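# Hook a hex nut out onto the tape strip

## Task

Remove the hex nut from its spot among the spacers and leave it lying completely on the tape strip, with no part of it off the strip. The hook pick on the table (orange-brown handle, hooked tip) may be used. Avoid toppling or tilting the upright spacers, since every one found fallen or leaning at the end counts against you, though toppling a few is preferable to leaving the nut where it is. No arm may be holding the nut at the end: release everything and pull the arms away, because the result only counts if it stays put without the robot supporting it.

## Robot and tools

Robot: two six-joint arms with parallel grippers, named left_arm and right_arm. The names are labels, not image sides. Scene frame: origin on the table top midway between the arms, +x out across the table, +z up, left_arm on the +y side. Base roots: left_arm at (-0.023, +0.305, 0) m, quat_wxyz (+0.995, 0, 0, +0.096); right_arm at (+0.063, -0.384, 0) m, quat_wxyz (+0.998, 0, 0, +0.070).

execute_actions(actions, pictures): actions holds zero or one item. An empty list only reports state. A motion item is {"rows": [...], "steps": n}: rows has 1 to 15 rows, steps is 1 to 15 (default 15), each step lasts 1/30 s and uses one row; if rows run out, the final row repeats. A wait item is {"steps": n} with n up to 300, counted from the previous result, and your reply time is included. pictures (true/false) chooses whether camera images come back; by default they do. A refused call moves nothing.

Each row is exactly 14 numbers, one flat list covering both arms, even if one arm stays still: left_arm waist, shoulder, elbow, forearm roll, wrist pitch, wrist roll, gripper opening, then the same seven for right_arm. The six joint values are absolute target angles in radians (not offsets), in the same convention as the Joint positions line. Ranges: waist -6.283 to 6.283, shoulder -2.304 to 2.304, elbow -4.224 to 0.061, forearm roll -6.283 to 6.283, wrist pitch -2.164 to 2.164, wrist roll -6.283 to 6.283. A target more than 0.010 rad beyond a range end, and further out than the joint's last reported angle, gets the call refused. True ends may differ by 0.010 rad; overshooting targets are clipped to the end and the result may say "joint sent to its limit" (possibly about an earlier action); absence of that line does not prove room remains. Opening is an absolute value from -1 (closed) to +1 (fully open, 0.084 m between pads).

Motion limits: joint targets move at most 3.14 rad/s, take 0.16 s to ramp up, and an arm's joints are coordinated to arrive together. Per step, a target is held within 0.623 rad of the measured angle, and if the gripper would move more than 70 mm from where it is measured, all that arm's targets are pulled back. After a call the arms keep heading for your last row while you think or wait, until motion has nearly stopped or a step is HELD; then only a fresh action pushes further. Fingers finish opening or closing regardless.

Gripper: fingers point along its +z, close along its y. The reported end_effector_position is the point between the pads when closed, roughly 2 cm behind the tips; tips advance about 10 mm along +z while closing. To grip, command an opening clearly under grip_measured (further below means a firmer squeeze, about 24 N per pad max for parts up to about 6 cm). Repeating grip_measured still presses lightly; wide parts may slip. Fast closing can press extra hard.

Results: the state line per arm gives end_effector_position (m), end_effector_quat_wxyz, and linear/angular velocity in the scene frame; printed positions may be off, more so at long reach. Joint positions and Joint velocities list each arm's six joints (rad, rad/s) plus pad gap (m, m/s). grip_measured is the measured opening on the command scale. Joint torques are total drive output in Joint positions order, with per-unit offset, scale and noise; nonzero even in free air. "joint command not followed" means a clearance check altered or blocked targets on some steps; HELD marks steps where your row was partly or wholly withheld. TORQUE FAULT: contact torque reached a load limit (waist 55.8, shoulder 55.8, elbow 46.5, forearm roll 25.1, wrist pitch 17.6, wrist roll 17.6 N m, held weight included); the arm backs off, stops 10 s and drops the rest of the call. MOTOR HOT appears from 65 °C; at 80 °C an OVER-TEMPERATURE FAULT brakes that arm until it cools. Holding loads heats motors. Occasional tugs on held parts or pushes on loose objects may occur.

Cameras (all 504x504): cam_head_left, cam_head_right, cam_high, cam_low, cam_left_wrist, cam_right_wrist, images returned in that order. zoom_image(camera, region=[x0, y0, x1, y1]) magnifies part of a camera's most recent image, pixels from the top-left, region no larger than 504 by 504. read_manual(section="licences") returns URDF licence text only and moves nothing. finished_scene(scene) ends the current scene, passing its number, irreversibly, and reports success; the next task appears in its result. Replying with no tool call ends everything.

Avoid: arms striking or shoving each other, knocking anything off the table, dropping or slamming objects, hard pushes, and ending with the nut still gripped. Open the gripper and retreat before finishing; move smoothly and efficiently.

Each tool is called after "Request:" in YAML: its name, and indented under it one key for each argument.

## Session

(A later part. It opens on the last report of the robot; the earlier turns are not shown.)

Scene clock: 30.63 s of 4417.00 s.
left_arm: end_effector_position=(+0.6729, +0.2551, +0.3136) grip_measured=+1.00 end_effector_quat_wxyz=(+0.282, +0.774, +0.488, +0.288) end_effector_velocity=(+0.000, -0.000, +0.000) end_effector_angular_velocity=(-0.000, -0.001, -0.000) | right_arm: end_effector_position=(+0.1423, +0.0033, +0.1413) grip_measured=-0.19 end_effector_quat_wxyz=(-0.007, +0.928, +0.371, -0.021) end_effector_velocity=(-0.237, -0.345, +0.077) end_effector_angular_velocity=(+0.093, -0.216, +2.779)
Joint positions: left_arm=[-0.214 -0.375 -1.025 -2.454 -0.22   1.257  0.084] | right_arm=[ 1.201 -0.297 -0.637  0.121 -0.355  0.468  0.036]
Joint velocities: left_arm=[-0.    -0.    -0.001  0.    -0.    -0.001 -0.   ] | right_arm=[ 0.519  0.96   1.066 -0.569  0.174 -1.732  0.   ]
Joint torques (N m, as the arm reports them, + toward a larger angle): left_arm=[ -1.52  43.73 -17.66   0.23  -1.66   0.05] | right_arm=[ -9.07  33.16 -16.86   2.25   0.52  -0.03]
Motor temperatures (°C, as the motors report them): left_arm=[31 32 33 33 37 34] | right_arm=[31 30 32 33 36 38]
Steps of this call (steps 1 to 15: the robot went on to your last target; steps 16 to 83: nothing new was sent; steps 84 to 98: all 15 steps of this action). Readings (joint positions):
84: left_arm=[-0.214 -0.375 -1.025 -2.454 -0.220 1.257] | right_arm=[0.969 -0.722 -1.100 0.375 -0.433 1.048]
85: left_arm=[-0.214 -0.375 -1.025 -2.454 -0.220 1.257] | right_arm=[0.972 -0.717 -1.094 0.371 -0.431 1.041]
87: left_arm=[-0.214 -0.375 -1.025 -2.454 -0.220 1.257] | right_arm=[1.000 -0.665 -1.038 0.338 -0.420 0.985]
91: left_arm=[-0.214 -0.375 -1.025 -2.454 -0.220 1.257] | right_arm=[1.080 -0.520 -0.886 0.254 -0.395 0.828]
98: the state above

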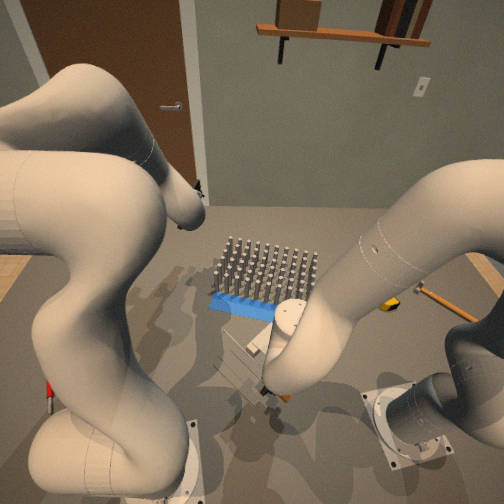

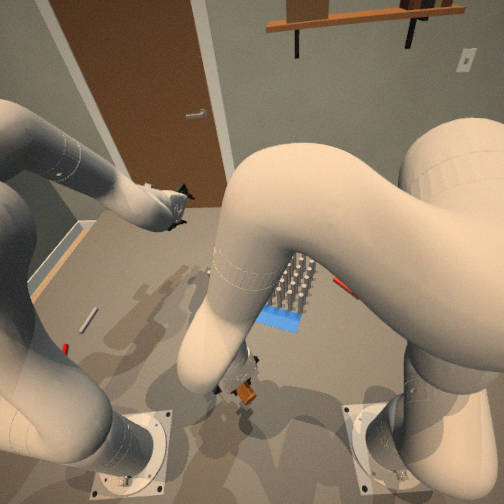

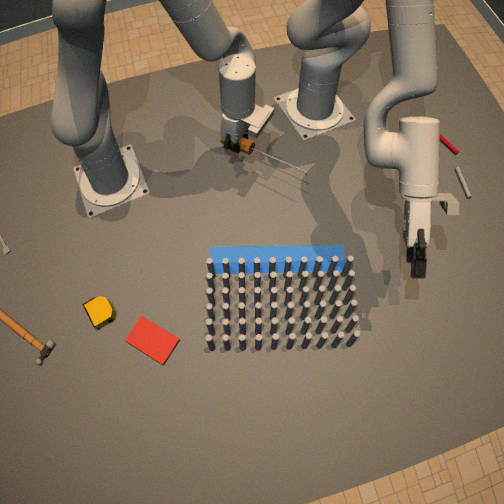

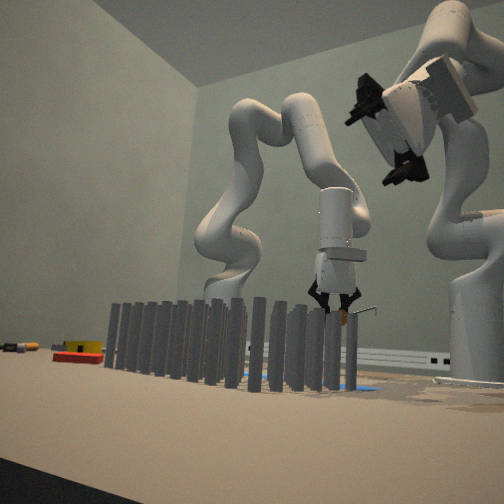

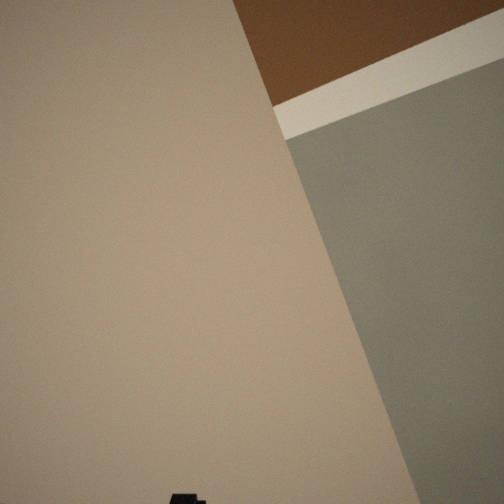

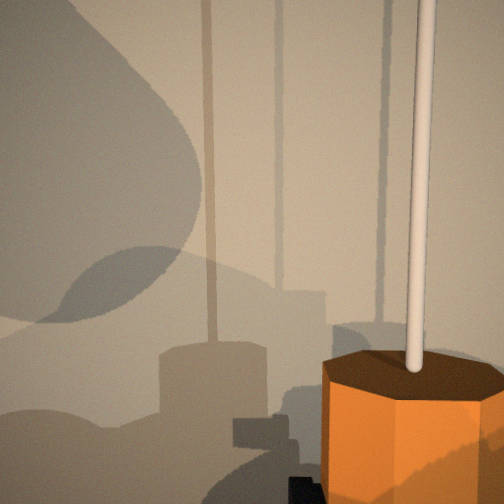

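Request:
execute_actions:
  actions:
    - {"rows": [[-0.607,-0.683,-1.642,0,-0.959,0,1,1.312,-0.092,-0.41,0,-0.3175,0.099,-1]], "steps": 15}
  pictures: false

Request:
execute_actions:
  actions:
    - {"steps": 30}

Scene clock: 34.93 s of 4417.00 s.
left_arm: end_effector_position=(+0.7330, +0.0382, +0.4093) grip_measured=+1.00 end_effector_quat_wxyz=(+0.484, +0.777, +0.321, +0.242) end_effector_velocity=(-0.044, -0.508, +0.168) end_effector_angular_velocity=(-0.566, -0.115, -1.138) | right_arm: end_effector_position=(+0.0995, -0.0742, +0.1501) grip_measured=-0.19 end_effector_quat_wxyz=(-0.000, +0.780, +0.626, +0.000) end_effector_velocity=(+0.000, -0.000, -0.000) end_effector_angular_velocity=(+0.000, -0.000, +0.001)
Joint positions: left_arm=[-0.393 -0.516 -1.307 -2.102 -0.546  0.904  0.084] | right_arm=[ 1.312 -0.092 -0.41   0.    -0.317  0.099  0.036]
Joint velocities: left_arm=[-0.387 -0.302 -0.604  1.016 -0.744 -1.013  0.   ] | right_arm=[ 0.     0.     0.    -0.001  0.    -0.    -0.   ]
Joint torques (N m, as the arm reports them, + toward a larger angle): left_arm=[ -0.95  51.33 -19.36  -0.37  -1.71  -0.06] | right_arm=[ -6.63  20.8  -19.31   2.53   0.74   0.  ]
Motor temperatures (°C, as the motors report them): left_arm=[31 32 33 33 37 34] | right_arm=[31 30 32 33 36 38]
Steps of this call (steps 1 to 30: the robot went on to your last target; steps 31 to 90: nothing new was sent; then 0.80 s passed at rest; steps 91 to 105: all 15 steps of this action). Readings (joint positions):
91: left_arm=[-0.214 -0.375 -1.025 -2.454 -0.220 1.257] | right_arm=[1.312 -0.092 -0.410 -0.000 -0.317 0.099]
92: left_arm=[-0.217 -0.378 -1.031 -2.448 -0.226 1.250] | right_arm=[1.312 -0.092 -0.410 -0.000 -0.317 0.099]
94: left_arm=[-0.245 -0.400 -1.075 -2.403 -0.271 1.205] | right_arm=[1.312 -0.092 -0.410 -0.000 -0.317 0.099]
98: left_arm=[-0.302 -0.444 -1.163 -2.306 -0.368 1.108] | right_arm=[1.312 -0.092 -0.410 -0.000 -0.317 0.099]
105: the state above

Scene clock: 35.93 s of 4417.00 s.
left_arm: end_effector_position=(+0.5983, +0.0263, +0.3004) grip_measured=+1.00 end_effector_quat_wxyz=(+0.008, +0.980, -0.201, -0.001) end_effector_velocity=(+0.033, +0.076, -0.001) end_effector_angular_velocity=(+0.325, -0.140, -0.236) | right_arm: end_effector_position=(+0.0995, -0.0742, +0.1501) grip_measured=-0.19 end_effector_quat_wxyz=(-0.000, +0.780, +0.626, +0.000) end_effector_velocity=(+0.000, +0.001, +0.000) end_effector_angular_velocity=(+0.001, -0.000, +0.000)
Joint positions: left_arm=[-0.606 -0.683 -1.642 -0.021 -0.958  0.001  0.084] | right_arm=[ 1.312 -0.092 -0.41   0.    -0.317  0.099  0.036]
Joint velocities: left_arm=[-0.005 -0.003 -0.006  0.432 -0.006 -0.018 -0.   ] | right_arm=[ 0.    -0.    -0.001 -0.001 -0.     0.001 -0.   ]
Joint torques (N m, as the arm reports them, + toward a larger angle): left_arm=[ -2.08  58.66 -18.93  -3.87  -0.23  -0.18] | right_arm=[ -6.92  21.85 -19.51   2.9    0.84  -0.05]
Motor temperatures (°C, as the motors report them): left_arm=[31 32 33 33 37 34] | right_arm=[31 30 32 33 36 38]
Steps of this call (steps 1 to 30: the robot went on to your last target). Readings (joint positions):
1: left_arm=[-0.406 -0.526 -1.327 -2.067 -0.570 0.870] | right_arm=[1.312 -0.092 -0.410 -0.000 -0.317 0.099]
2: left_arm=[-0.419 -0.536 -1.347 -2.030 -0.595 0.833] | right_arm=[1.312 -0.092 -0.410 0.000 -0.317 0.099]
4: left_arm=[-0.444 -0.556 -1.387 -1.950 -0.644 0.753] | right_arm=[1.312 -0.092 -0.410 0.000 -0.317 0.099]
8: left_arm=[-0.494 -0.594 -1.465 -1.757 -0.741 0.559] | right_arm=[1.312 -0.092 -0.410 -0.000 -0.317 0.099]
30: the state above

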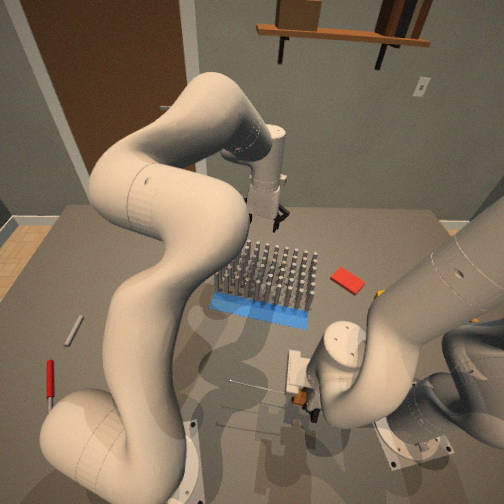

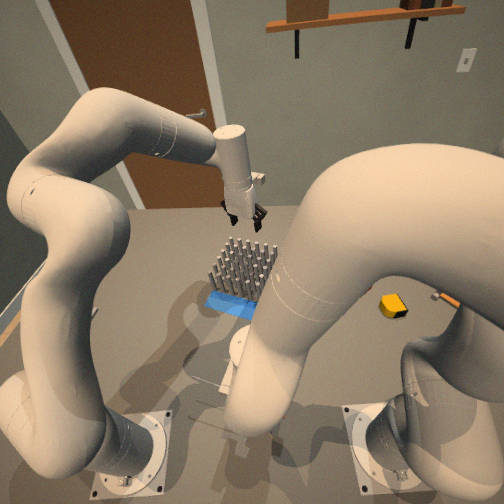

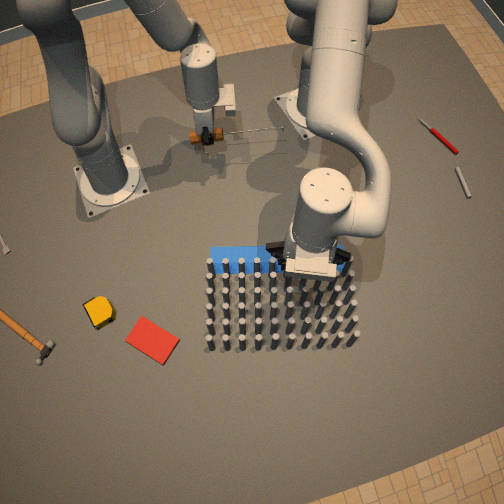

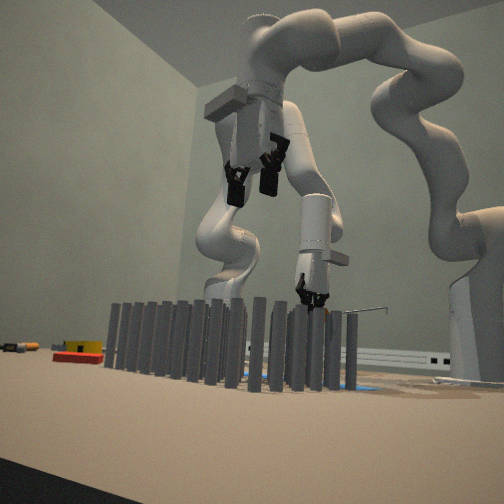

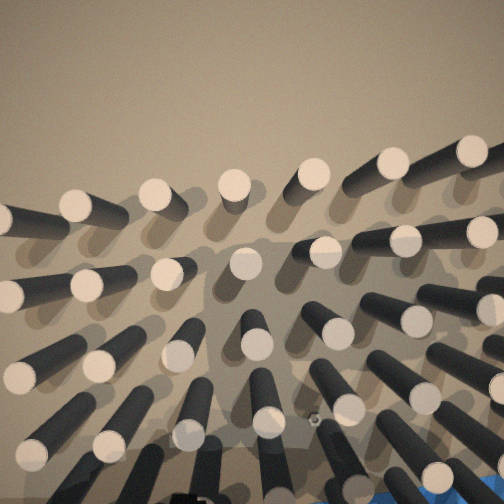

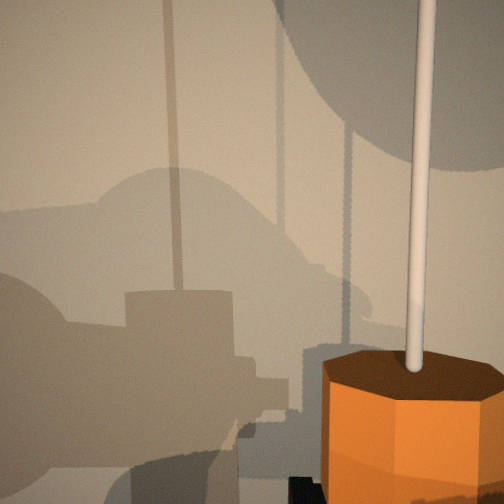

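Request:
execute_actions:
  actions:
    - {"rows": [[-0.214,-0.683,-1.642,0,-0.959,0,1,0.965,-0.706,-1.068,0.375,-0.417,1.048,-1]], "steps": 15}
  pictures: false

Request:
execute_actions:
  actions:
    - {"rows": [[-0.214,-0.683,-1.642,0,-0.959,0,1,0.965,-0.706,-1.068,0.375,-0.417,1.048,-1]], "steps": 10}
  pictures: false

Request:
execute_actions:
  actions:
    - {"rows": [[-0.214,-0.683,-1.642,0,-0.959,0,1,0.686,-0.800,-1.245,0.273,-0.531,0.875,-1]], "steps": 15}

Scene clock: 40.00 s of 4417.00 s.
left_arm: end_effector_position=(+0.6550, +0.2447, +0.3001) grip_measured=+1.00 end_effector_quat_wxyz=(-0.000, +0.999, -0.044, +0.000) end_effector_velocity=(+0.043, +0.499, -0.002) end_effector_angular_velocity=(-0.001, +0.003, +0.738) | right_arm: end_effector_position=(+0.2091, +0.0693, +0.1088) grip_measured=-0.19 end_effector_quat_wxyz=(-0.011, +0.991, +0.124, -0.050) end_effector_velocity=(+0.301, +0.257, -0.156) end_effector_angular_velocity=(-0.165, +0.259, -2.776)
Joint positions: left_arm=[-0.28  -0.683 -1.642  0.    -0.959 -0.     0.084] | right_arm=[ 1.067 -0.526 -0.874  0.265 -0.388  0.711  0.036]
Joint velocities: left_arm=[ 0.736 -0.002  0.001 -0.002 -0.    -0.    -0.   ] | right_arm=[-0.526 -0.932 -1.004  0.566 -0.151  1.74  -0.   ]
Joint torques (N m, as the arm reports them, + toward a larger angle): left_arm=[ -5.68  60.21 -19.81   0.94  -0.36  -0.09] | right_arm=[ -6.01  45.39 -20.12   2.12   0.54  -0.13]
Motor temperatures (°C, as the motors report them): left_arm=[31 32 33 33 37 34] | right_arm=[31 30 32 33 36 38]
Steps of this call (steps 1 to 30: the robot went on to your last target; steps 31 to 90: nothing new was sent; then 0.57 s passed at rest; steps 91 to 105: all 15 steps of this action). Readings (joint positions):
91: left_arm=[-0.607 -0.683 -1.642 -0.000 -0.959 0.000] | right_arm=[1.312 -0.092 -0.410 0.000 -0.318 0.099]
92: left_arm=[-0.602 -0.683 -1.642 -0.000 -0.959 0.000] | right_arm=[1.309 -0.097 -0.416 0.004 -0.319 0.106]
94: left_arm=[-0.558 -0.683 -1.642 -0.000 -0.959 0.000] | right_arm=[1.278 -0.151 -0.471 0.038 -0.329 0.163]
98: left_arm=[-0.454 -0.683 -1.642 -0.000 -0.959 0.000] | right_arm=[1.192 -0.303 -0.633 0.129 -0.352 0.334]
105: the state above

Scene clock: 40.33 s of 4417.00 s.
left_arm: end_effector_position=(+0.6574, +0.2882, +0.3002) grip_measured=+1.00 end_effector_quat_wxyz=(+0.000, +1.000, -0.012, -0.000) end_effector_velocity=(+0.000, +0.005, +0.000) end_effector_angular_velocity=(-0.002, -0.001, +0.010) | right_arm: end_effector_position=(+0.2704, +0.1123, +0.0744) grip_measured=-0.19 end_effector_quat_wxyz=(-0.010, +0.987, -0.141, -0.075) end_effector_velocity=(+0.004, +0.011, +0.005) end_effector_angular_velocity=(+0.007, +0.004, -0.064)
Joint positions: left_arm=[-0.216 -0.683 -1.642 -0.    -0.959  0.     0.084] | right_arm=[ 0.966 -0.704 -1.066  0.374 -0.417  1.045  0.036]
Joint velocities: left_arm=[ 0.008 -0.    -0.001 -0.002  0.    -0.     0.   ] | right_arm=[-0.001 -0.006 -0.026  0.013 -0.009  0.052  0.   ]
Joint torques (N m, as the arm reports them, + toward a larger angle): left_arm=[  0.96  58.35 -20.49   0.89  -0.31  -0.3 ] | right_arm=[ -5.36  54.04 -19.29   2.89   0.52   0.16]
Motor temperatures (°C, as the motors report them): left_arm=[31 32 33 33 37 34] | right_arm=[31 30 32 33 36 38]
Steps of this call (steps 1 to 10: all 10 steps of this action). Readings (joint positions):
1: left_arm=[-0.256 -0.683 -1.642 0.000 -0.959 -0.000] | right_arm=[1.049 -0.557 -0.907 0.284 -0.393 0.769]
2: left_arm=[-0.236 -0.683 -1.642 0.000 -0.959 -0.000] | right_arm=[1.032 -0.588 -0.941 0.303 -0.398 0.827]
4: left_arm=[-0.219 -0.683 -1.642 0.000 -0.959 -0.000] | right_arm=[0.998 -0.648 -1.005 0.339 -0.407 0.938]
8: left_arm=[-0.216 -0.683 -1.642 -0.000 -0.959 0.000] | right_arm=[0.967 -0.702 -1.062 0.372 -0.416 1.038]
10: the state above

Scene clock: 40.83 s of 4417.00 s.
left_arm: end_effector_position=(+0.6574, +0.2893, +0.3002) grip_measured=+1.00 end_effector_quat_wxyz=(+0.000, +1.000, -0.011, -0.000) end_effector_velocity=(+0.000, +0.000, +0.001) end_effector_angular_velocity=(-0.000, -0.001, +0.002) | right_arm: end_effector_position=(+0.4308, +0.0674, +0.0741) grip_measured=-0.19 end_effector_quat_wxyz=(-0.010, +0.987, -0.144, -0.076) end_effector_velocity=(+0.007, -0.001, +0.002) end_effector_angular_velocity=(-0.004, +0.008, +0.039)
Joint positions: left_arm=[-0.214 -0.683 -1.642 -0.    -0.959  0.     0.084] | right_arm=[ 0.688 -0.799 -1.243  0.274 -0.53   0.877  0.036]
Joint velocities: left_arm=[ 0.     0.    -0.001 -0.001 -0.    -0.001  0.   ] | right_arm=[-0.01  -0.01  -0.026 -0.016 -0.03  -0.032 -0.   ]
Joint torques (N m, as the arm reports them, + toward a larger angle): left_arm=[ -0.93  57.99 -19.61   0.09  -0.52  -0.13] | right_arm=[ -0.86  58.03 -20.16   2.99   0.48  -0.09]
Motor temperatures (°C, as the motors report them): left_arm=[31 32 33 33 37 34] | right_arm=[31 30 32 33 36 38]
Steps of this call (steps 1 to 15: all 15 steps of this action). Readings (joint positions):
1: left_arm=[-0.215 -0.683 -1.642 -0.000 -0.959 0.000] | right_arm=[0.966 -0.704 -1.066 0.374 -0.417 1.046]
2: left_arm=[-0.215 -0.683 -1.642 -0.000 -0.959 0.000] | right_arm=[0.961 -0.706 -1.070 0.372 -0.421 1.042]
4: left_arm=[-0.215 -0.683 -1.642 -0.000 -0.959 0.000] | right_arm=[0.914 -0.723 -1.102 0.353 -0.442 1.011]
8: left_arm=[-0.214 -0.683 -1.642 -0.000 -0.959 0.000] | right_arm=[0.797 -0.762 -1.175 0.312 -0.486 0.942]
15: the state above

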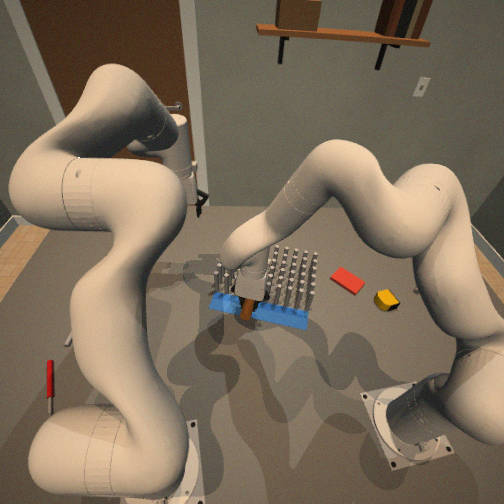

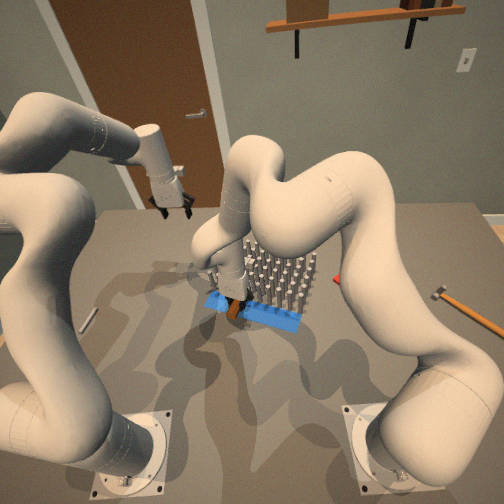

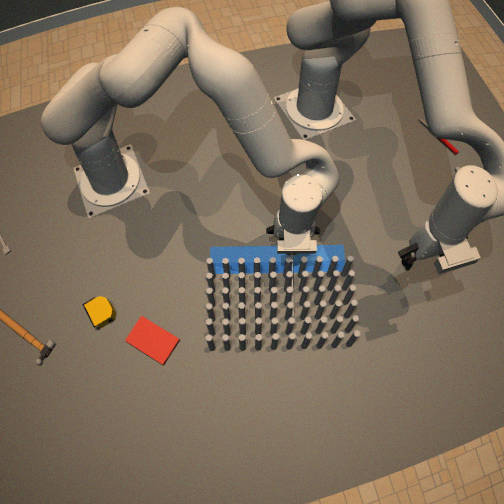

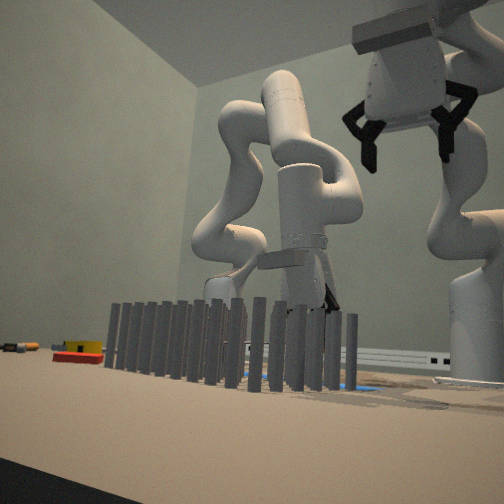

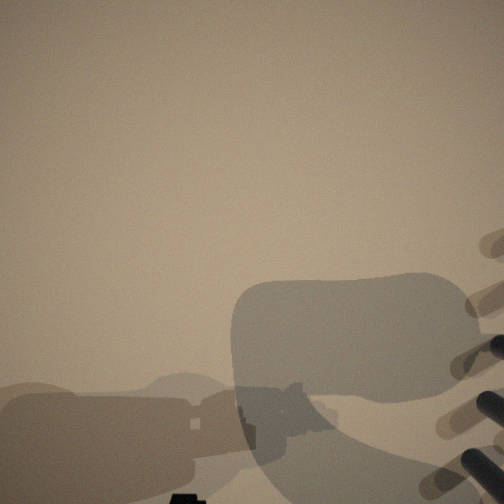

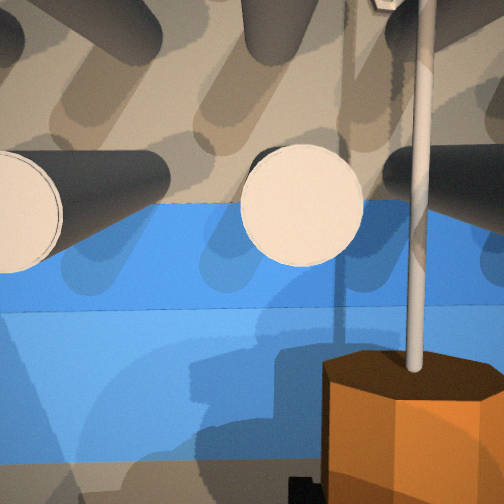

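Request:
execute_actions:
  actions:
    - {"rows": [[-0.214,-0.683,-1.642,0,-0.959,0,1,0.686,-0.864,-1.258,0.300,-0.482,0.845,-1]], "steps": 10}
  pictures: false

Request:
execute_actions:
  actions:
    - {"rows": [[-0.214,-0.683,-1.642,0,-0.959,0,1,0.694,-0.861,-1.251,0.304,-0.478,0.849,-1],[-0.214,-0.683,-1.642,0,-0.959,0,1,0.703,-0.857,-1.244,0.309,-0.473,0.852,-1],[-0.214,-0.683,-1.642,0,-0.959,0,1,0.711,-0.854,-1.237,0.313,-0.469,0.856,-1],[-0.214,-0.683,-1.642,0,-0.959,0,1,0.719,-0.850,-1.230,0.317,-0.465,0.860,-1],[-0.214,-0.683,-1.642,0,-0.959,0,1,0.728,-0.847,-1.223,0.322,-0.460,0.863,-1],[-0.214,-0.683,-1.642,0,-0.959,0,1,0.736,-0.843,-1.216,0.326,-0.456,0.867,-1],[-0.214,-0.683,-1.642,0,-0.959,0,1,0.744,-0.840,-1.209,0.330,-0.452,0.871,-1],[-0.214,-0.683,-1.642,0,-0.959,0,1,0.753,-0.836,-1.203,0.335,-0.447,0.874,-1],[-0.214,-0.683,-1.642,0,-0.959,0,1,0.761,-0.833,-1.196,0.339,-0.443,0.878,-1],[-0.214,-0.683,-1.642,0,-0.959,0,1,0.769,-0.829,-1.189,0.343,-0.439,0.882,-1],[-0.214,-0.683,-1.642,0,-0.959,0,1,0.778,-0.826,-1.182,0.348,-0.434,0.885,-1],[-0.214,-0.683,-1.642,0,-0.959,0,1,0.786,-0.822,-1.175,0.352,-0.430,0.889,-1],[-0.214,-0.683,-1.642,0,-0.959,0,1,0.794,-0.819,-1.168,0.356,-0.426,0.893,-1],[-0.214,-0.683,-1.642,0,-0.959,0,1,0.803,-0.815,-1.161,0.361,-0.421,0.896,-1],[-0.214,-0.683,-1.642,0,-0.959,0,1,0.811,-0.812,-1.154,0.365,-0.417,0.900,-1]], "steps": 15}
  pictures: false

Request:
execute_actions:
  actions:
    - {"rows": [[-0.214,-0.683,-1.642,0,-0.959,0,1,0.821,-0.810,-1.149,0.370,-0.413,0.905,-1],[-0.214,-0.683,-1.642,0,-0.959,0,1,0.831,-0.807,-1.145,0.374,-0.410,0.910,-1],[-0.214,-0.683,-1.642,0,-0.959,0,1,0.840,-0.805,-1.140,0.379,-0.406,0.915,-1],[-0.214,-0.683,-1.642,0,-0.959,0,1,0.850,-0.803,-1.135,0.384,-0.402,0.920,-1],[-0.214,-0.683,-1.642,0,-0.959,0,1,0.860,-0.800,-1.131,0.388,-0.399,0.925,-1],[-0.214,-0.683,-1.642,0,-0.959,0,1,0.870,-0.798,-1.126,0.393,-0.395,0.930,-1],[-0.214,-0.683,-1.642,0,-0.959,0,1,0.880,-0.796,-1.121,0.398,-0.391,0.935,-1],[-0.214,-0.683,-1.642,0,-0.959,0,1,0.889,-0.793,-1.117,0.402,-0.388,0.940,-1],[-0.214,-0.683,-1.642,0,-0.959,0,1,0.899,-0.791,-1.112,0.407,-0.384,0.945,-1],[-0.214,-0.683,-1.642,0,-0.959,0,1,0.909,-0.789,-1.107,0.412,-0.380,0.950,-1],[-0.214,-0.683,-1.642,0,-0.959,0,1,0.919,-0.786,-1.103,0.416,-0.377,0.955,-1],[-0.214,-0.683,-1.642,0,-0.959,0,1,0.929,-0.784,-1.098,0.421,-0.373,0.960,-1],[-0.214,-0.683,-1.642,0,-0.959,0,1,0.938,-0.782,-1.093,0.426,-0.369,0.965,-1],[-0.214,-0.683,-1.642,0,-0.959,0,1,0.948,-0.779,-1.089,0.430,-0.366,0.970,-1],[-0.214,-0.683,-1.642,0,-0.959,0,1,0.958,-0.777,-1.084,0.435,-0.362,0.975,-1]], "steps": 15}
  pictures: false

Request:
execute_actions:
  actions:
    - {"rows": [[-0.214,-0.683,-1.642,0,-0.959,0,1,0.958,-0.777,-1.084,0.435,-0.362,0.975,-1]], "steps": 8}

Scene clock: 44.57 s of 4417.00 s.
left_arm: end_effector_position=(+0.6574, +0.2893, +0.3002) grip_measured=+1.00 end_effector_quat_wxyz=(+0.000, +1.000, -0.011, -0.000) end_effector_velocity=(+0.000, -0.001, +0.000) end_effector_angular_velocity=(+0.000, -0.001, +0.001) | right_arm: end_effector_position=(+0.4322, +0.0671, +0.0402) grip_measured=-0.19 end_effector_quat_wxyz=(-0.010, +0.987, -0.144, -0.076) end_effector_velocity=(+0.008, +0.009, +0.010) end_effector_angular_velocity=(+0.022, -0.021, +0.000)
Joint positions: left_arm=[-0.214 -0.683 -1.642  0.    -0.959  0.     0.084] | right_arm=[ 0.686 -0.863 -1.258  0.3   -0.482  0.845  0.036]
Joint velocities: left_arm=[-0.001 -0.    -0.001  0.001  0.    -0.003  0.   ] | right_arm=[-0.     0.011 -0.012  0.003  0.007 -0.004  0.   ]
Joint torques (N m, as the arm reports them, + toward a larger angle): left_arm=[ -1.5   58.97 -19.36   0.86  -0.28  -0.05] | right_arm=[ -6.1   55.88 -20.43   2.76   0.44  -0.08]
Motor temperatures (°C, as the motors report them): left_arm=[31 32 33 33 37 34] | right_arm=[31 30 32 33 36 38]
Steps of this call (steps 1 to 15: the robot went on to your last target; steps 16 to 90: nothing new was sent; then 0.40 s passed at rest; steps 91 to 100: all 10 steps of this action). Readings (joint positions):
91: left_arm=[-0.214 -0.683 -1.642 -0.000 -0.959 -0.000] | right_arm=[0.686 -0.800 -1.245 0.273 -0.531 0.875]
92: left_arm=[-0.214 -0.683 -1.642 0.000 -0.959 -0.000] | right_arm=[0.686 -0.805 -1.247 0.276 -0.526 0.872]
94: left_arm=[-0.214 -0.683 -1.642 0.000 -0.959 -0.000] | right_arm=[0.686 -0.838 -1.255 0.290 -0.499 0.856]
98: left_arm=[-0.214 -0.683 -1.642 -0.000 -0.959 0.000] | right_arm=[0.686 -0.864 -1.256 0.299 -0.484 0.846]
100: the state above

Scene clock: 45.07 s of 4417.00 s.
left_arm: end_effector_position=(+0.6574, +0.2893, +0.3002) grip_measured=+1.00 end_effector_quat_wxyz=(+0.000, +1.000, -0.011, -0.000) end_effector_velocity=(-0.000, +0.000, -0.001) end_effector_angular_velocity=(+0.002, +0.001, -0.001) | right_arm: end_effector_position=(+0.3700, +0.0861, +0.0399) grip_measured=-0.19 end_effector_quat_wxyz=(-0.011, +0.987, -0.143, -0.076) end_effector_velocity=(-0.151, +0.035, -0.000) end_effector_angular_velocity=(+0.001, -0.004, +0.002)
Joint positions: left_arm=[-0.214 -0.683 -1.642 -0.    -0.959 -0.     0.084] | right_arm=[ 0.788 -0.821 -1.173  0.353 -0.429  0.89   0.036]
Joint velocities: left_arm=[-0.    -0.001  0.     0.002 -0.    -0.    -0.   ] | right_arm=[ 0.249  0.104  0.208  0.133  0.131  0.108 -0.   ]
Joint torques (N m, as the arm reports them, + toward a larger angle): left_arm=[ -2.84  57.62 -20.6    1.03  -0.32  -0.1 ] | right_arm=[ -6.23  57.12 -20.36   2.92   0.24  -0.27]
Motor temperatures (°C, as the motors report them): left_arm=[31 32 33 33 37 34] | right_arm=[31 30 32 33 36 38]
Steps of this call (steps 1 to 15: all 15 steps of this action). Readings (joint positions):
1: left_arm=[-0.214 -0.683 -1.642 0.000 -0.959 0.000] | right_arm=[0.686 -0.863 -1.258 0.300 -0.482 0.845]
2: left_arm=[-0.214 -0.683 -1.642 -0.000 -0.959 -0.000] | right_arm=[0.688 -0.862 -1.256 0.301 -0.481 0.846]
4: left_arm=[-0.214 -0.683 -1.642 0.000 -0.959 0.000] | right_arm=[0.698 -0.858 -1.247 0.307 -0.475 0.851]
8: left_arm=[-0.214 -0.683 -1.642 -0.000 -0.959 0.000] | right_arm=[0.730 -0.845 -1.221 0.323 -0.459 0.864]
15: the state above

Scene clock: 45.57 s of 4417.00 s.
left_arm: end_effector_position=(+0.6574, +0.2893, +0.3002) grip_measured=+1.00 end_effector_quat_wxyz=(+0.000, +1.000, -0.011, -0.000) end_effector_velocity=(-0.000, +0.000, -0.000) end_effector_angular_velocity=(-0.000, +0.001, +0.000) | right_arm: end_effector_position=(+0.2906, +0.1099, +0.0396) grip_measured=-0.19 end_effector_quat_wxyz=(-0.013, +0.987, -0.143, -0.075) end_effector_velocity=(-0.159, +0.038, +0.000) end_effector_angular_velocity=(+0.004, -0.006, +0.000)
Joint positions: left_arm=[-0.214 -0.683 -1.642  0.    -0.959  0.     0.084] | right_arm=[ 0.931 -0.784 -1.097  0.422 -0.372  0.961  0.036]
Joint velocities: left_arm=[ 0.001 -0.     0.001 -0.     0.     0.    -0.   ] | right_arm=[0.29  0.07  0.139 0.136 0.106 0.148 0.   ]
Joint torques (N m, as the arm reports them, + toward a larger angle): left_arm=[ -2.93  59.19 -19.36   1.03  -0.34   0.03] | right_arm=[ -7.57  54.97 -19.8    2.2    0.36  -0.04]
Motor temperatures (°C, as the motors report them): left_arm=[31 32 33 33 37 34] | right_arm=[31 30 32 33 36 38]
Steps of this call (steps 1 to 15: all 15 steps of this action). Readings (joint positions):
1: left_arm=[-0.214 -0.683 -1.642 0.000 -0.959 0.000] | right_arm=[0.796 -0.818 -1.166 0.357 -0.425 0.894]
2: left_arm=[-0.214 -0.683 -1.642 0.000 -0.959 -0.000] | right_arm=[0.805 -0.815 -1.160 0.362 -0.420 0.898]
4: left_arm=[-0.214 -0.683 -1.642 -0.000 -0.959 -0.000] | right_arm=[0.823 -0.809 -1.149 0.371 -0.413 0.906]
8: left_arm=[-0.214 -0.683 -1.642 -0.000 -0.959 0.000] | right_arm=[0.862 -0.800 -1.130 0.389 -0.398 0.926]
15: the state above

Scene clock: 45.83 s of 4417.00 s.
left_arm: end_effector_position=(+0.6574, +0.2893, +0.3002) grip_measured=+1.00 end_effector_quat_wxyz=(+0.000, +1.000, -0.011, -0.000) end_effector_velocity=(+0.000, -0.000, -0.000) end_effector_angular_velocity=(-0.001, +0.000, +0.001) | right_arm: end_effector_position=(+0.2760, +0.1133, +0.0396) grip_measured=-0.19 end_effector_quat_wxyz=(-0.013, +0.987, -0.143, -0.075) end_effector_velocity=(-0.001, +0.001, +0.000) end_effector_angular_velocity=(+0.002, -0.002, -0.003)
Joint positions: left_arm=[-0.214 -0.683 -1.642  0.    -0.959 -0.     0.084] | right_arm=[ 0.957 -0.777 -1.084  0.435 -0.362  0.975  0.036]
Joint velocities: left_arm=[ 0.    -0.001 -0.001 -0.002 -0.     0.     0.   ] | right_arm=[ 0.002  0.001  0.001  0.002  0.003  0.003 -0.   ]
Joint torques (N m, as the arm reports them, + toward a larger angle): left_arm=[ -0.17  57.33 -19.87   1.13  -0.31  -0.02] | right_arm=[ -5.95  55.2  -19.55   2.63   0.56  -0.04]
Motor temperatures (°C, as the motors report them): left_arm=[31 32 33 33 37 34] | right_arm=[31 30 32 33 36 38]
Steps of this call (steps 1 to 8: all 8 steps of this action). Readings (joint positions):
1: left_arm=[-0.214 -0.683 -1.642 -0.000 -0.959 0.000] | right_arm=[0.940 -0.781 -1.092 0.427 -0.369 0.966]
2: left_arm=[-0.214 -0.683 -1.642 0.000 -0.959 0.000] | right_arm=[0.948 -0.779 -1.089 0.430 -0.366 0.970]
4: left_arm=[-0.214 -0.683 -1.642 0.000 -0.959 0.000] | right_arm=[0.956 -0.778 -1.085 0.434 -0.363 0.973]
8: the state above

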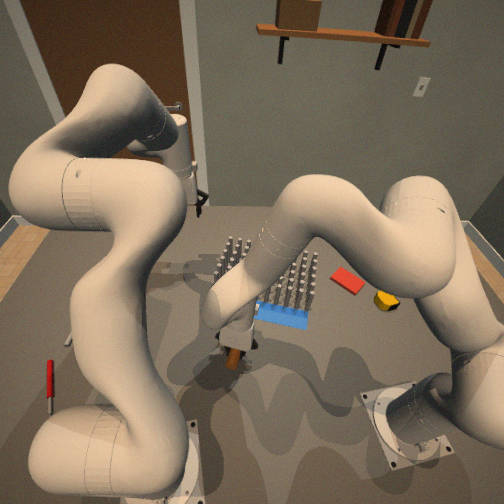

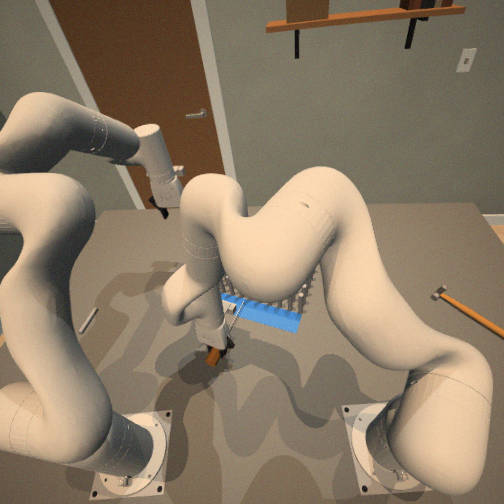

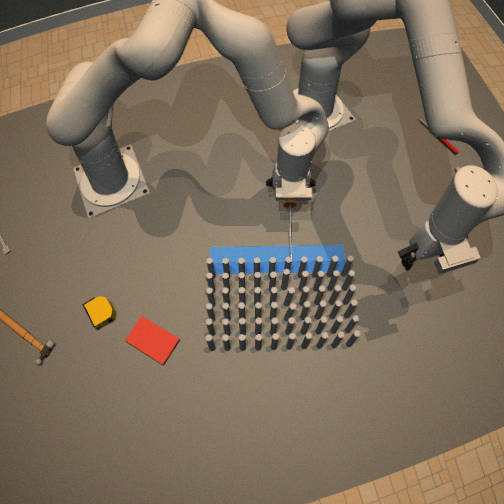

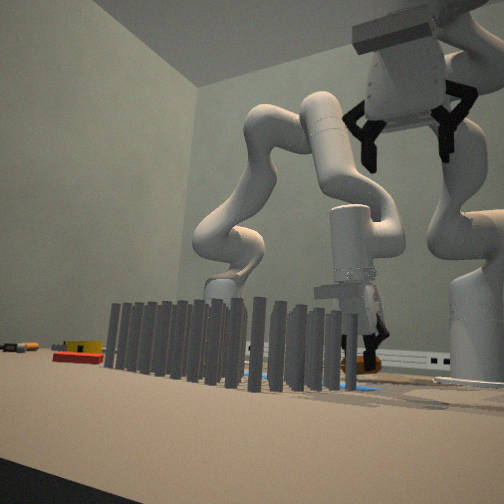

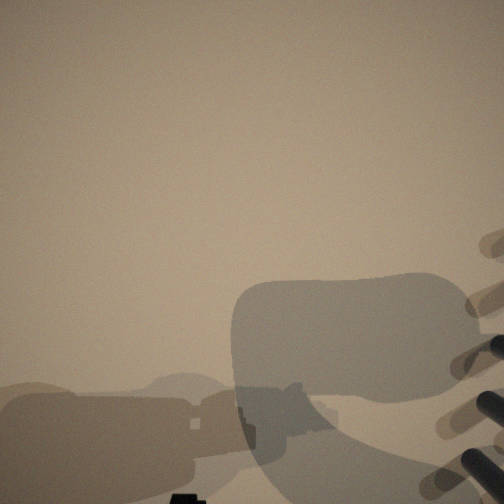

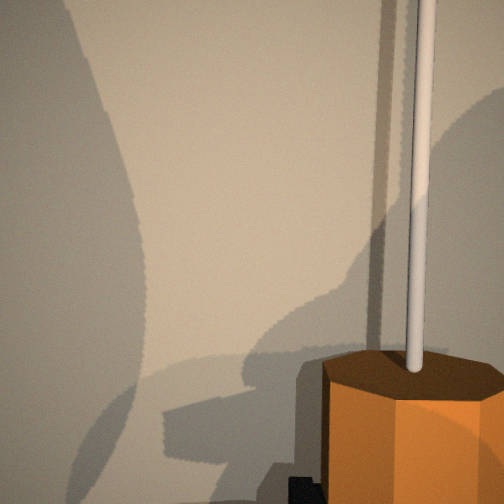

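Request:
zoom_image:
  camera: "cam_high"
  region: [250, 230, 340, 300]

Region (250, 230, 340, 300) of cam_high's 504x504 image, scaled by 5.600, with more detail than that image has.

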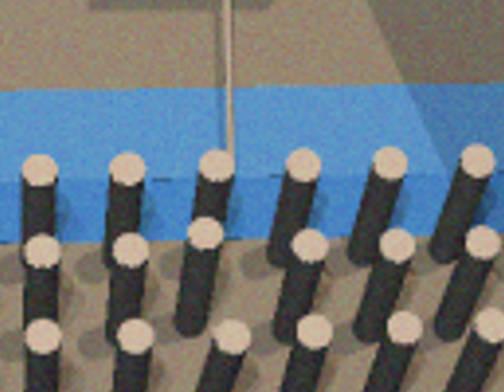

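Request:
execute_actions:
  actions:
    - {"rows": [[-0.214,-0.683,-1.642,0,-0.959,0,1,0.965,-0.706,-1.068,0.375,-0.417,1.048,-1]], "steps": 10}
  pictures: false

Request:
execute_actions:
  actions:
    - {"rows": [[-0.214,-0.683,-1.642,0,-0.959,0,1,0.811,-0.745,-1.141,0.322,-0.470,0.949,-1]], "steps": 15}

Scene clock: 46.97 s of 4417.00 s.
left_arm: end_effector_position=(+0.6574, +0.2893, +0.3002) grip_measured=+1.00 end_effector_quat_wxyz=(+0.000, +1.000, -0.011, -0.000) end_effector_velocity=(+0.000, -0.000, +0.002) end_effector_angular_velocity=(-0.001, -0.002, +0.001) | right_arm: end_effector_position=(+0.2713, +0.1127, +0.0735) grip_measured=-0.19 end_effector_quat_wxyz=(-0.010, +0.987, -0.144, -0.075) end_effector_velocity=(-0.005, -0.011, -0.008) end_effector_angular_velocity=(-0.028, +0.015, -0.005)
Joint positions: left_arm=[-0.214 -0.683 -1.642  0.    -0.959 -0.     0.084] | right_arm=[ 0.965 -0.707 -1.068  0.376 -0.417  1.047  0.036]
Joint velocities: left_arm=[-0.     0.002 -0.    -0.001 -0.    -0.    -0.   ] | right_arm=[-0.001 -0.009  0.012 -0.006 -0.009  0.011 -0.   ]
Joint torques (N m, as the arm reports them, + toward a larger angle): left_arm=[  0.56  59.08 -19.83   1.09  -0.22  -0.09] | right_arm=[ -6.19  54.29 -22.28   2.72   0.59   0.  ]
Motor temperatures (°C, as the motors report them): left_arm=[31 32 33 33 37 34] | right_arm=[31 30 32 33 36 38]
Steps of this call (steps 1 to 15: the robot went on to your last target; steps 16 to 24: nothing new was sent; steps 25 to 34: all 10 steps of this action). Readings (joint positions):
25: left_arm=[-0.214 -0.683 -1.642 0.000 -0.959 -0.000] | right_arm=[0.958 -0.777 -1.084 0.435 -0.362 0.975]
26: left_arm=[-0.214 -0.683 -1.642 0.000 -0.959 -0.000] | right_arm=[0.958 -0.772 -1.082 0.430 -0.367 0.982]
28: left_arm=[-0.214 -0.683 -1.642 -0.000 -0.959 0.000] | right_arm=[0.962 -0.736 -1.073 0.399 -0.396 1.019]
32: left_arm=[-0.214 -0.683 -1.642 0.000 -0.959 -0.000] | right_arm=[0.965 -0.706 -1.070 0.377 -0.415 1.046]
34: the state above

Scene clock: 47.47 s of 4417.00 s.
left_arm: end_effector_position=(+0.6574, +0.2893, +0.3002) grip_measured=+1.00 end_effector_quat_wxyz=(+0.000, +1.000, -0.011, -0.000) end_effector_velocity=(-0.001, -0.000, -0.002) end_effector_angular_velocity=(-0.000, +0.003, +0.002) | right_arm: end_effector_position=(+0.3550, +0.0884, +0.0739) grip_measured=-0.19 end_effector_quat_wxyz=(-0.009, +0.987, -0.144, -0.076) end_effector_velocity=(+0.004, -0.001, +0.001) end_effector_angular_velocity=(+0.002, -0.002, -0.003)
Joint positions: left_arm=[-0.214 -0.683 -1.642  0.    -0.959  0.     0.084] | right_arm=[ 0.812 -0.745 -1.141  0.322 -0.47   0.949  0.036]
Joint velocities: left_arm=[-0.    -0.002  0.001 -0.001  0.    -0.002  0.   ] | right_arm=[-0.007 -0.    -0.003 -0.002  0.    -0.002  0.   ]
Joint torques (N m, as the arm reports them, + toward a larger angle): left_arm=[ -4.26  58.35 -19.88   0.57  -0.23   0.  ] | right_arm=[ -6.38  53.9  -21.     2.82   0.54  -0.07]
Motor temperatures (°C, as the motors report them): left_arm=[31 32 33 33 37 34] | right_arm=[31 30 32 33 36 38]
Steps of this call (steps 1 to 15: all 15 steps of this action). Readings (joint positions):
1: left_arm=[-0.214 -0.683 -1.642 -0.000 -0.959 -0.000] | right_arm=[0.965 -0.707 -1.068 0.375 -0.417 1.047]
2: left_arm=[-0.214 -0.683 -1.642 0.000 -0.959 0.000] | right_arm=[0.960 -0.708 -1.070 0.373 -0.420 1.043]
4: left_arm=[-0.214 -0.683 -1.642 -0.000 -0.959 -0.000] | right_arm=[0.912 -0.721 -1.095 0.356 -0.438 1.010]
8: left_arm=[-0.214 -0.683 -1.642 0.000 -0.959 0.000] | right_arm=[0.819 -0.743 -1.136 0.326 -0.465 0.956]
15: the state above

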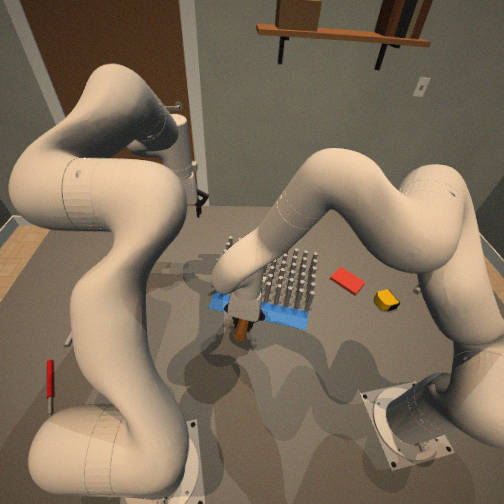

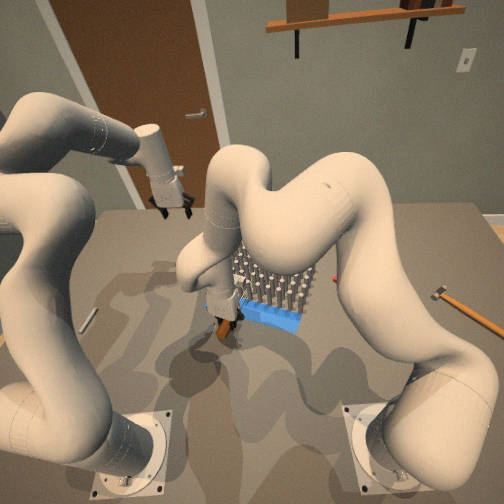

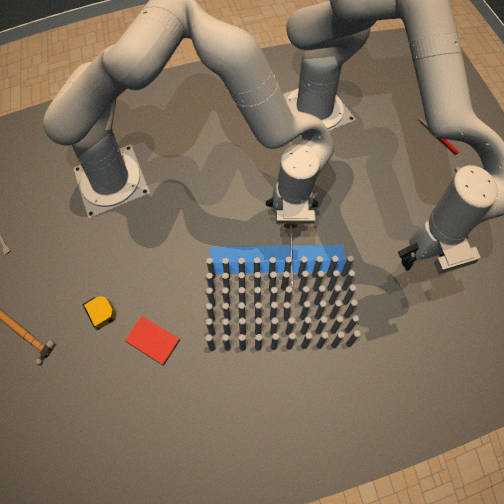

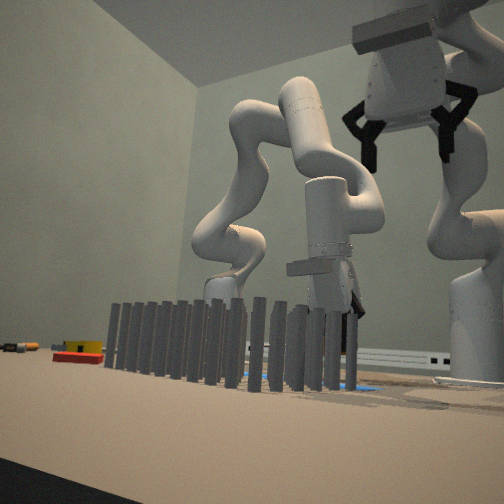

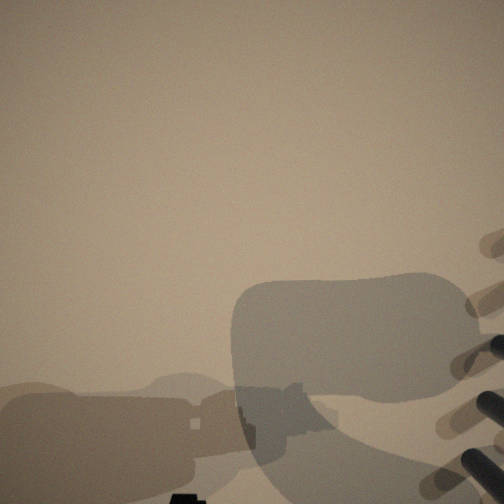

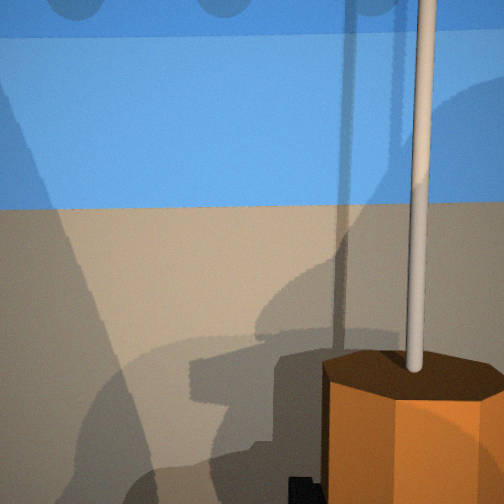

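Request:
execute_actions:
  actions:
    - {"rows": [[-0.214,-0.683,-1.642,0,-0.959,0,1,0.686,-0.800,-1.245,0.273,-0.531,0.875,-1]], "steps": 15}

Scene clock: 48.27 s of 4417.00 s.
left_arm: end_effector_position=(+0.6574, +0.2893, +0.3002) grip_measured=+1.00 end_effector_quat_wxyz=(+0.000, +1.000, -0.011, -0.000) end_effector_velocity=(+0.000, +0.001, -0.000) end_effector_angular_velocity=(-0.000, +0.000, +0.002) | right_arm: end_effector_position=(+0.4315, +0.0672, +0.0742) grip_measured=-0.19 end_effector_quat_wxyz=(-0.010, +0.987, -0.144, -0.076) end_effector_velocity=(+0.004, -0.002, +0.000) end_effector_angular_velocity=(+0.001, -0.000, -0.006)
Joint positions: left_arm=[-0.214 -0.683 -1.642  0.    -0.959  0.     0.084] | right_arm=[ 0.687 -0.8   -1.245  0.273 -0.531  0.875  0.036]
Joint velocities: left_arm=[ 0.001 -0.     0.    -0.001  0.    -0.     0.   ] | right_arm=[-0.007 -0.002 -0.003  0.    -0.001 -0.001 -0.   ]
Joint torques (N m, as the arm reports them, + toward a larger angle): left_arm=[ -1.37  57.68 -19.31   0.58  -0.24  -0.07] | right_arm=[ -7.08  56.9  -21.73   3.11   0.47  -0.1 ]
Motor temperatures (°C, as the motors report them): left_arm=[31 32 33 33 37 34] | right_arm=[31 30 32 33 36 38]
Steps of this call (steps 1 to 9: the robot went on to your last target; steps 10 to 24: all 15 steps of this action). Readings (joint positions):
10: left_arm=[-0.214 -0.683 -1.642 0.000 -0.959 0.000] | right_arm=[0.811 -0.745 -1.141 0.322 -0.470 0.949]
11: left_arm=[-0.214 -0.683 -1.642 0.000 -0.959 -0.000] | right_arm=[0.806 -0.747 -1.146 0.320 -0.474 0.945]
13: left_arm=[-0.214 -0.683 -1.642 0.000 -0.959 -0.000] | right_arm=[0.760 -0.769 -1.186 0.300 -0.498 0.916]
17: left_arm=[-0.214 -0.683 -1.642 -0.000 -0.959 -0.000] | right_arm=[0.689 -0.798 -1.241 0.275 -0.527 0.879]
24: the state above

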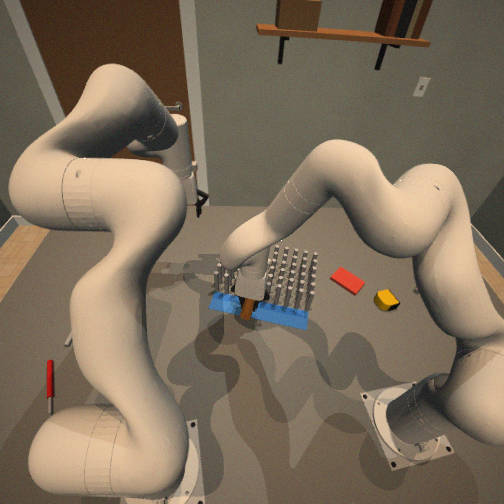

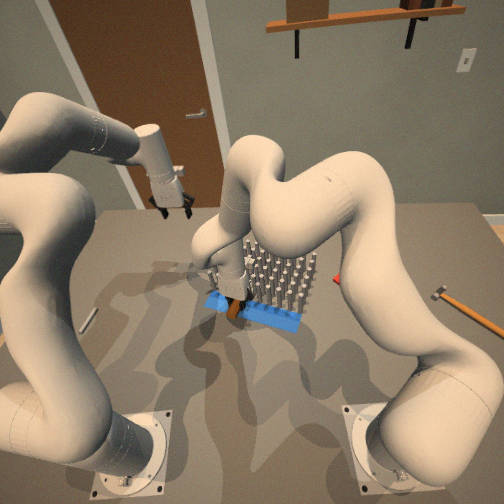

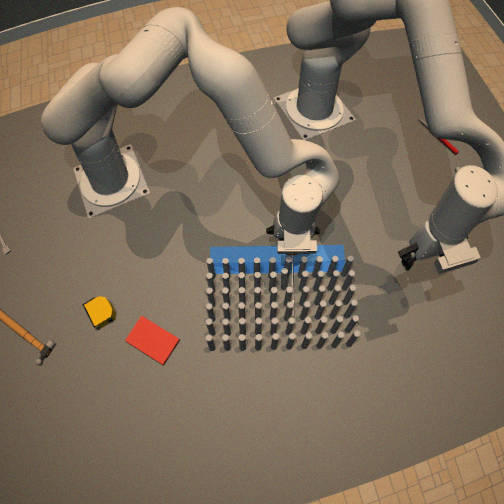

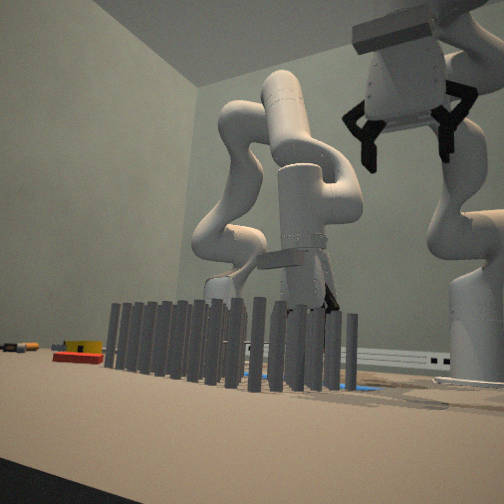

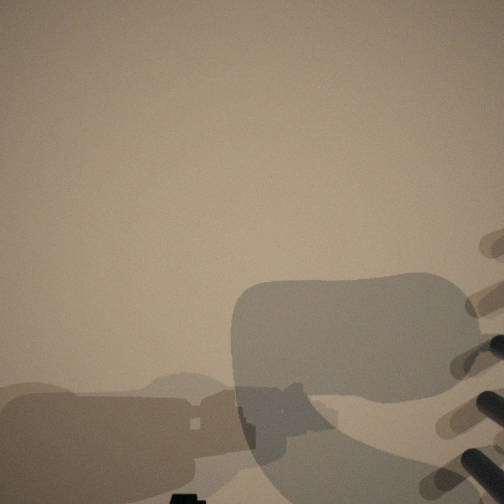

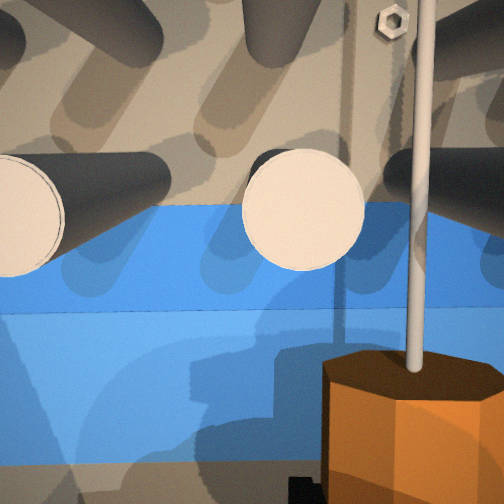

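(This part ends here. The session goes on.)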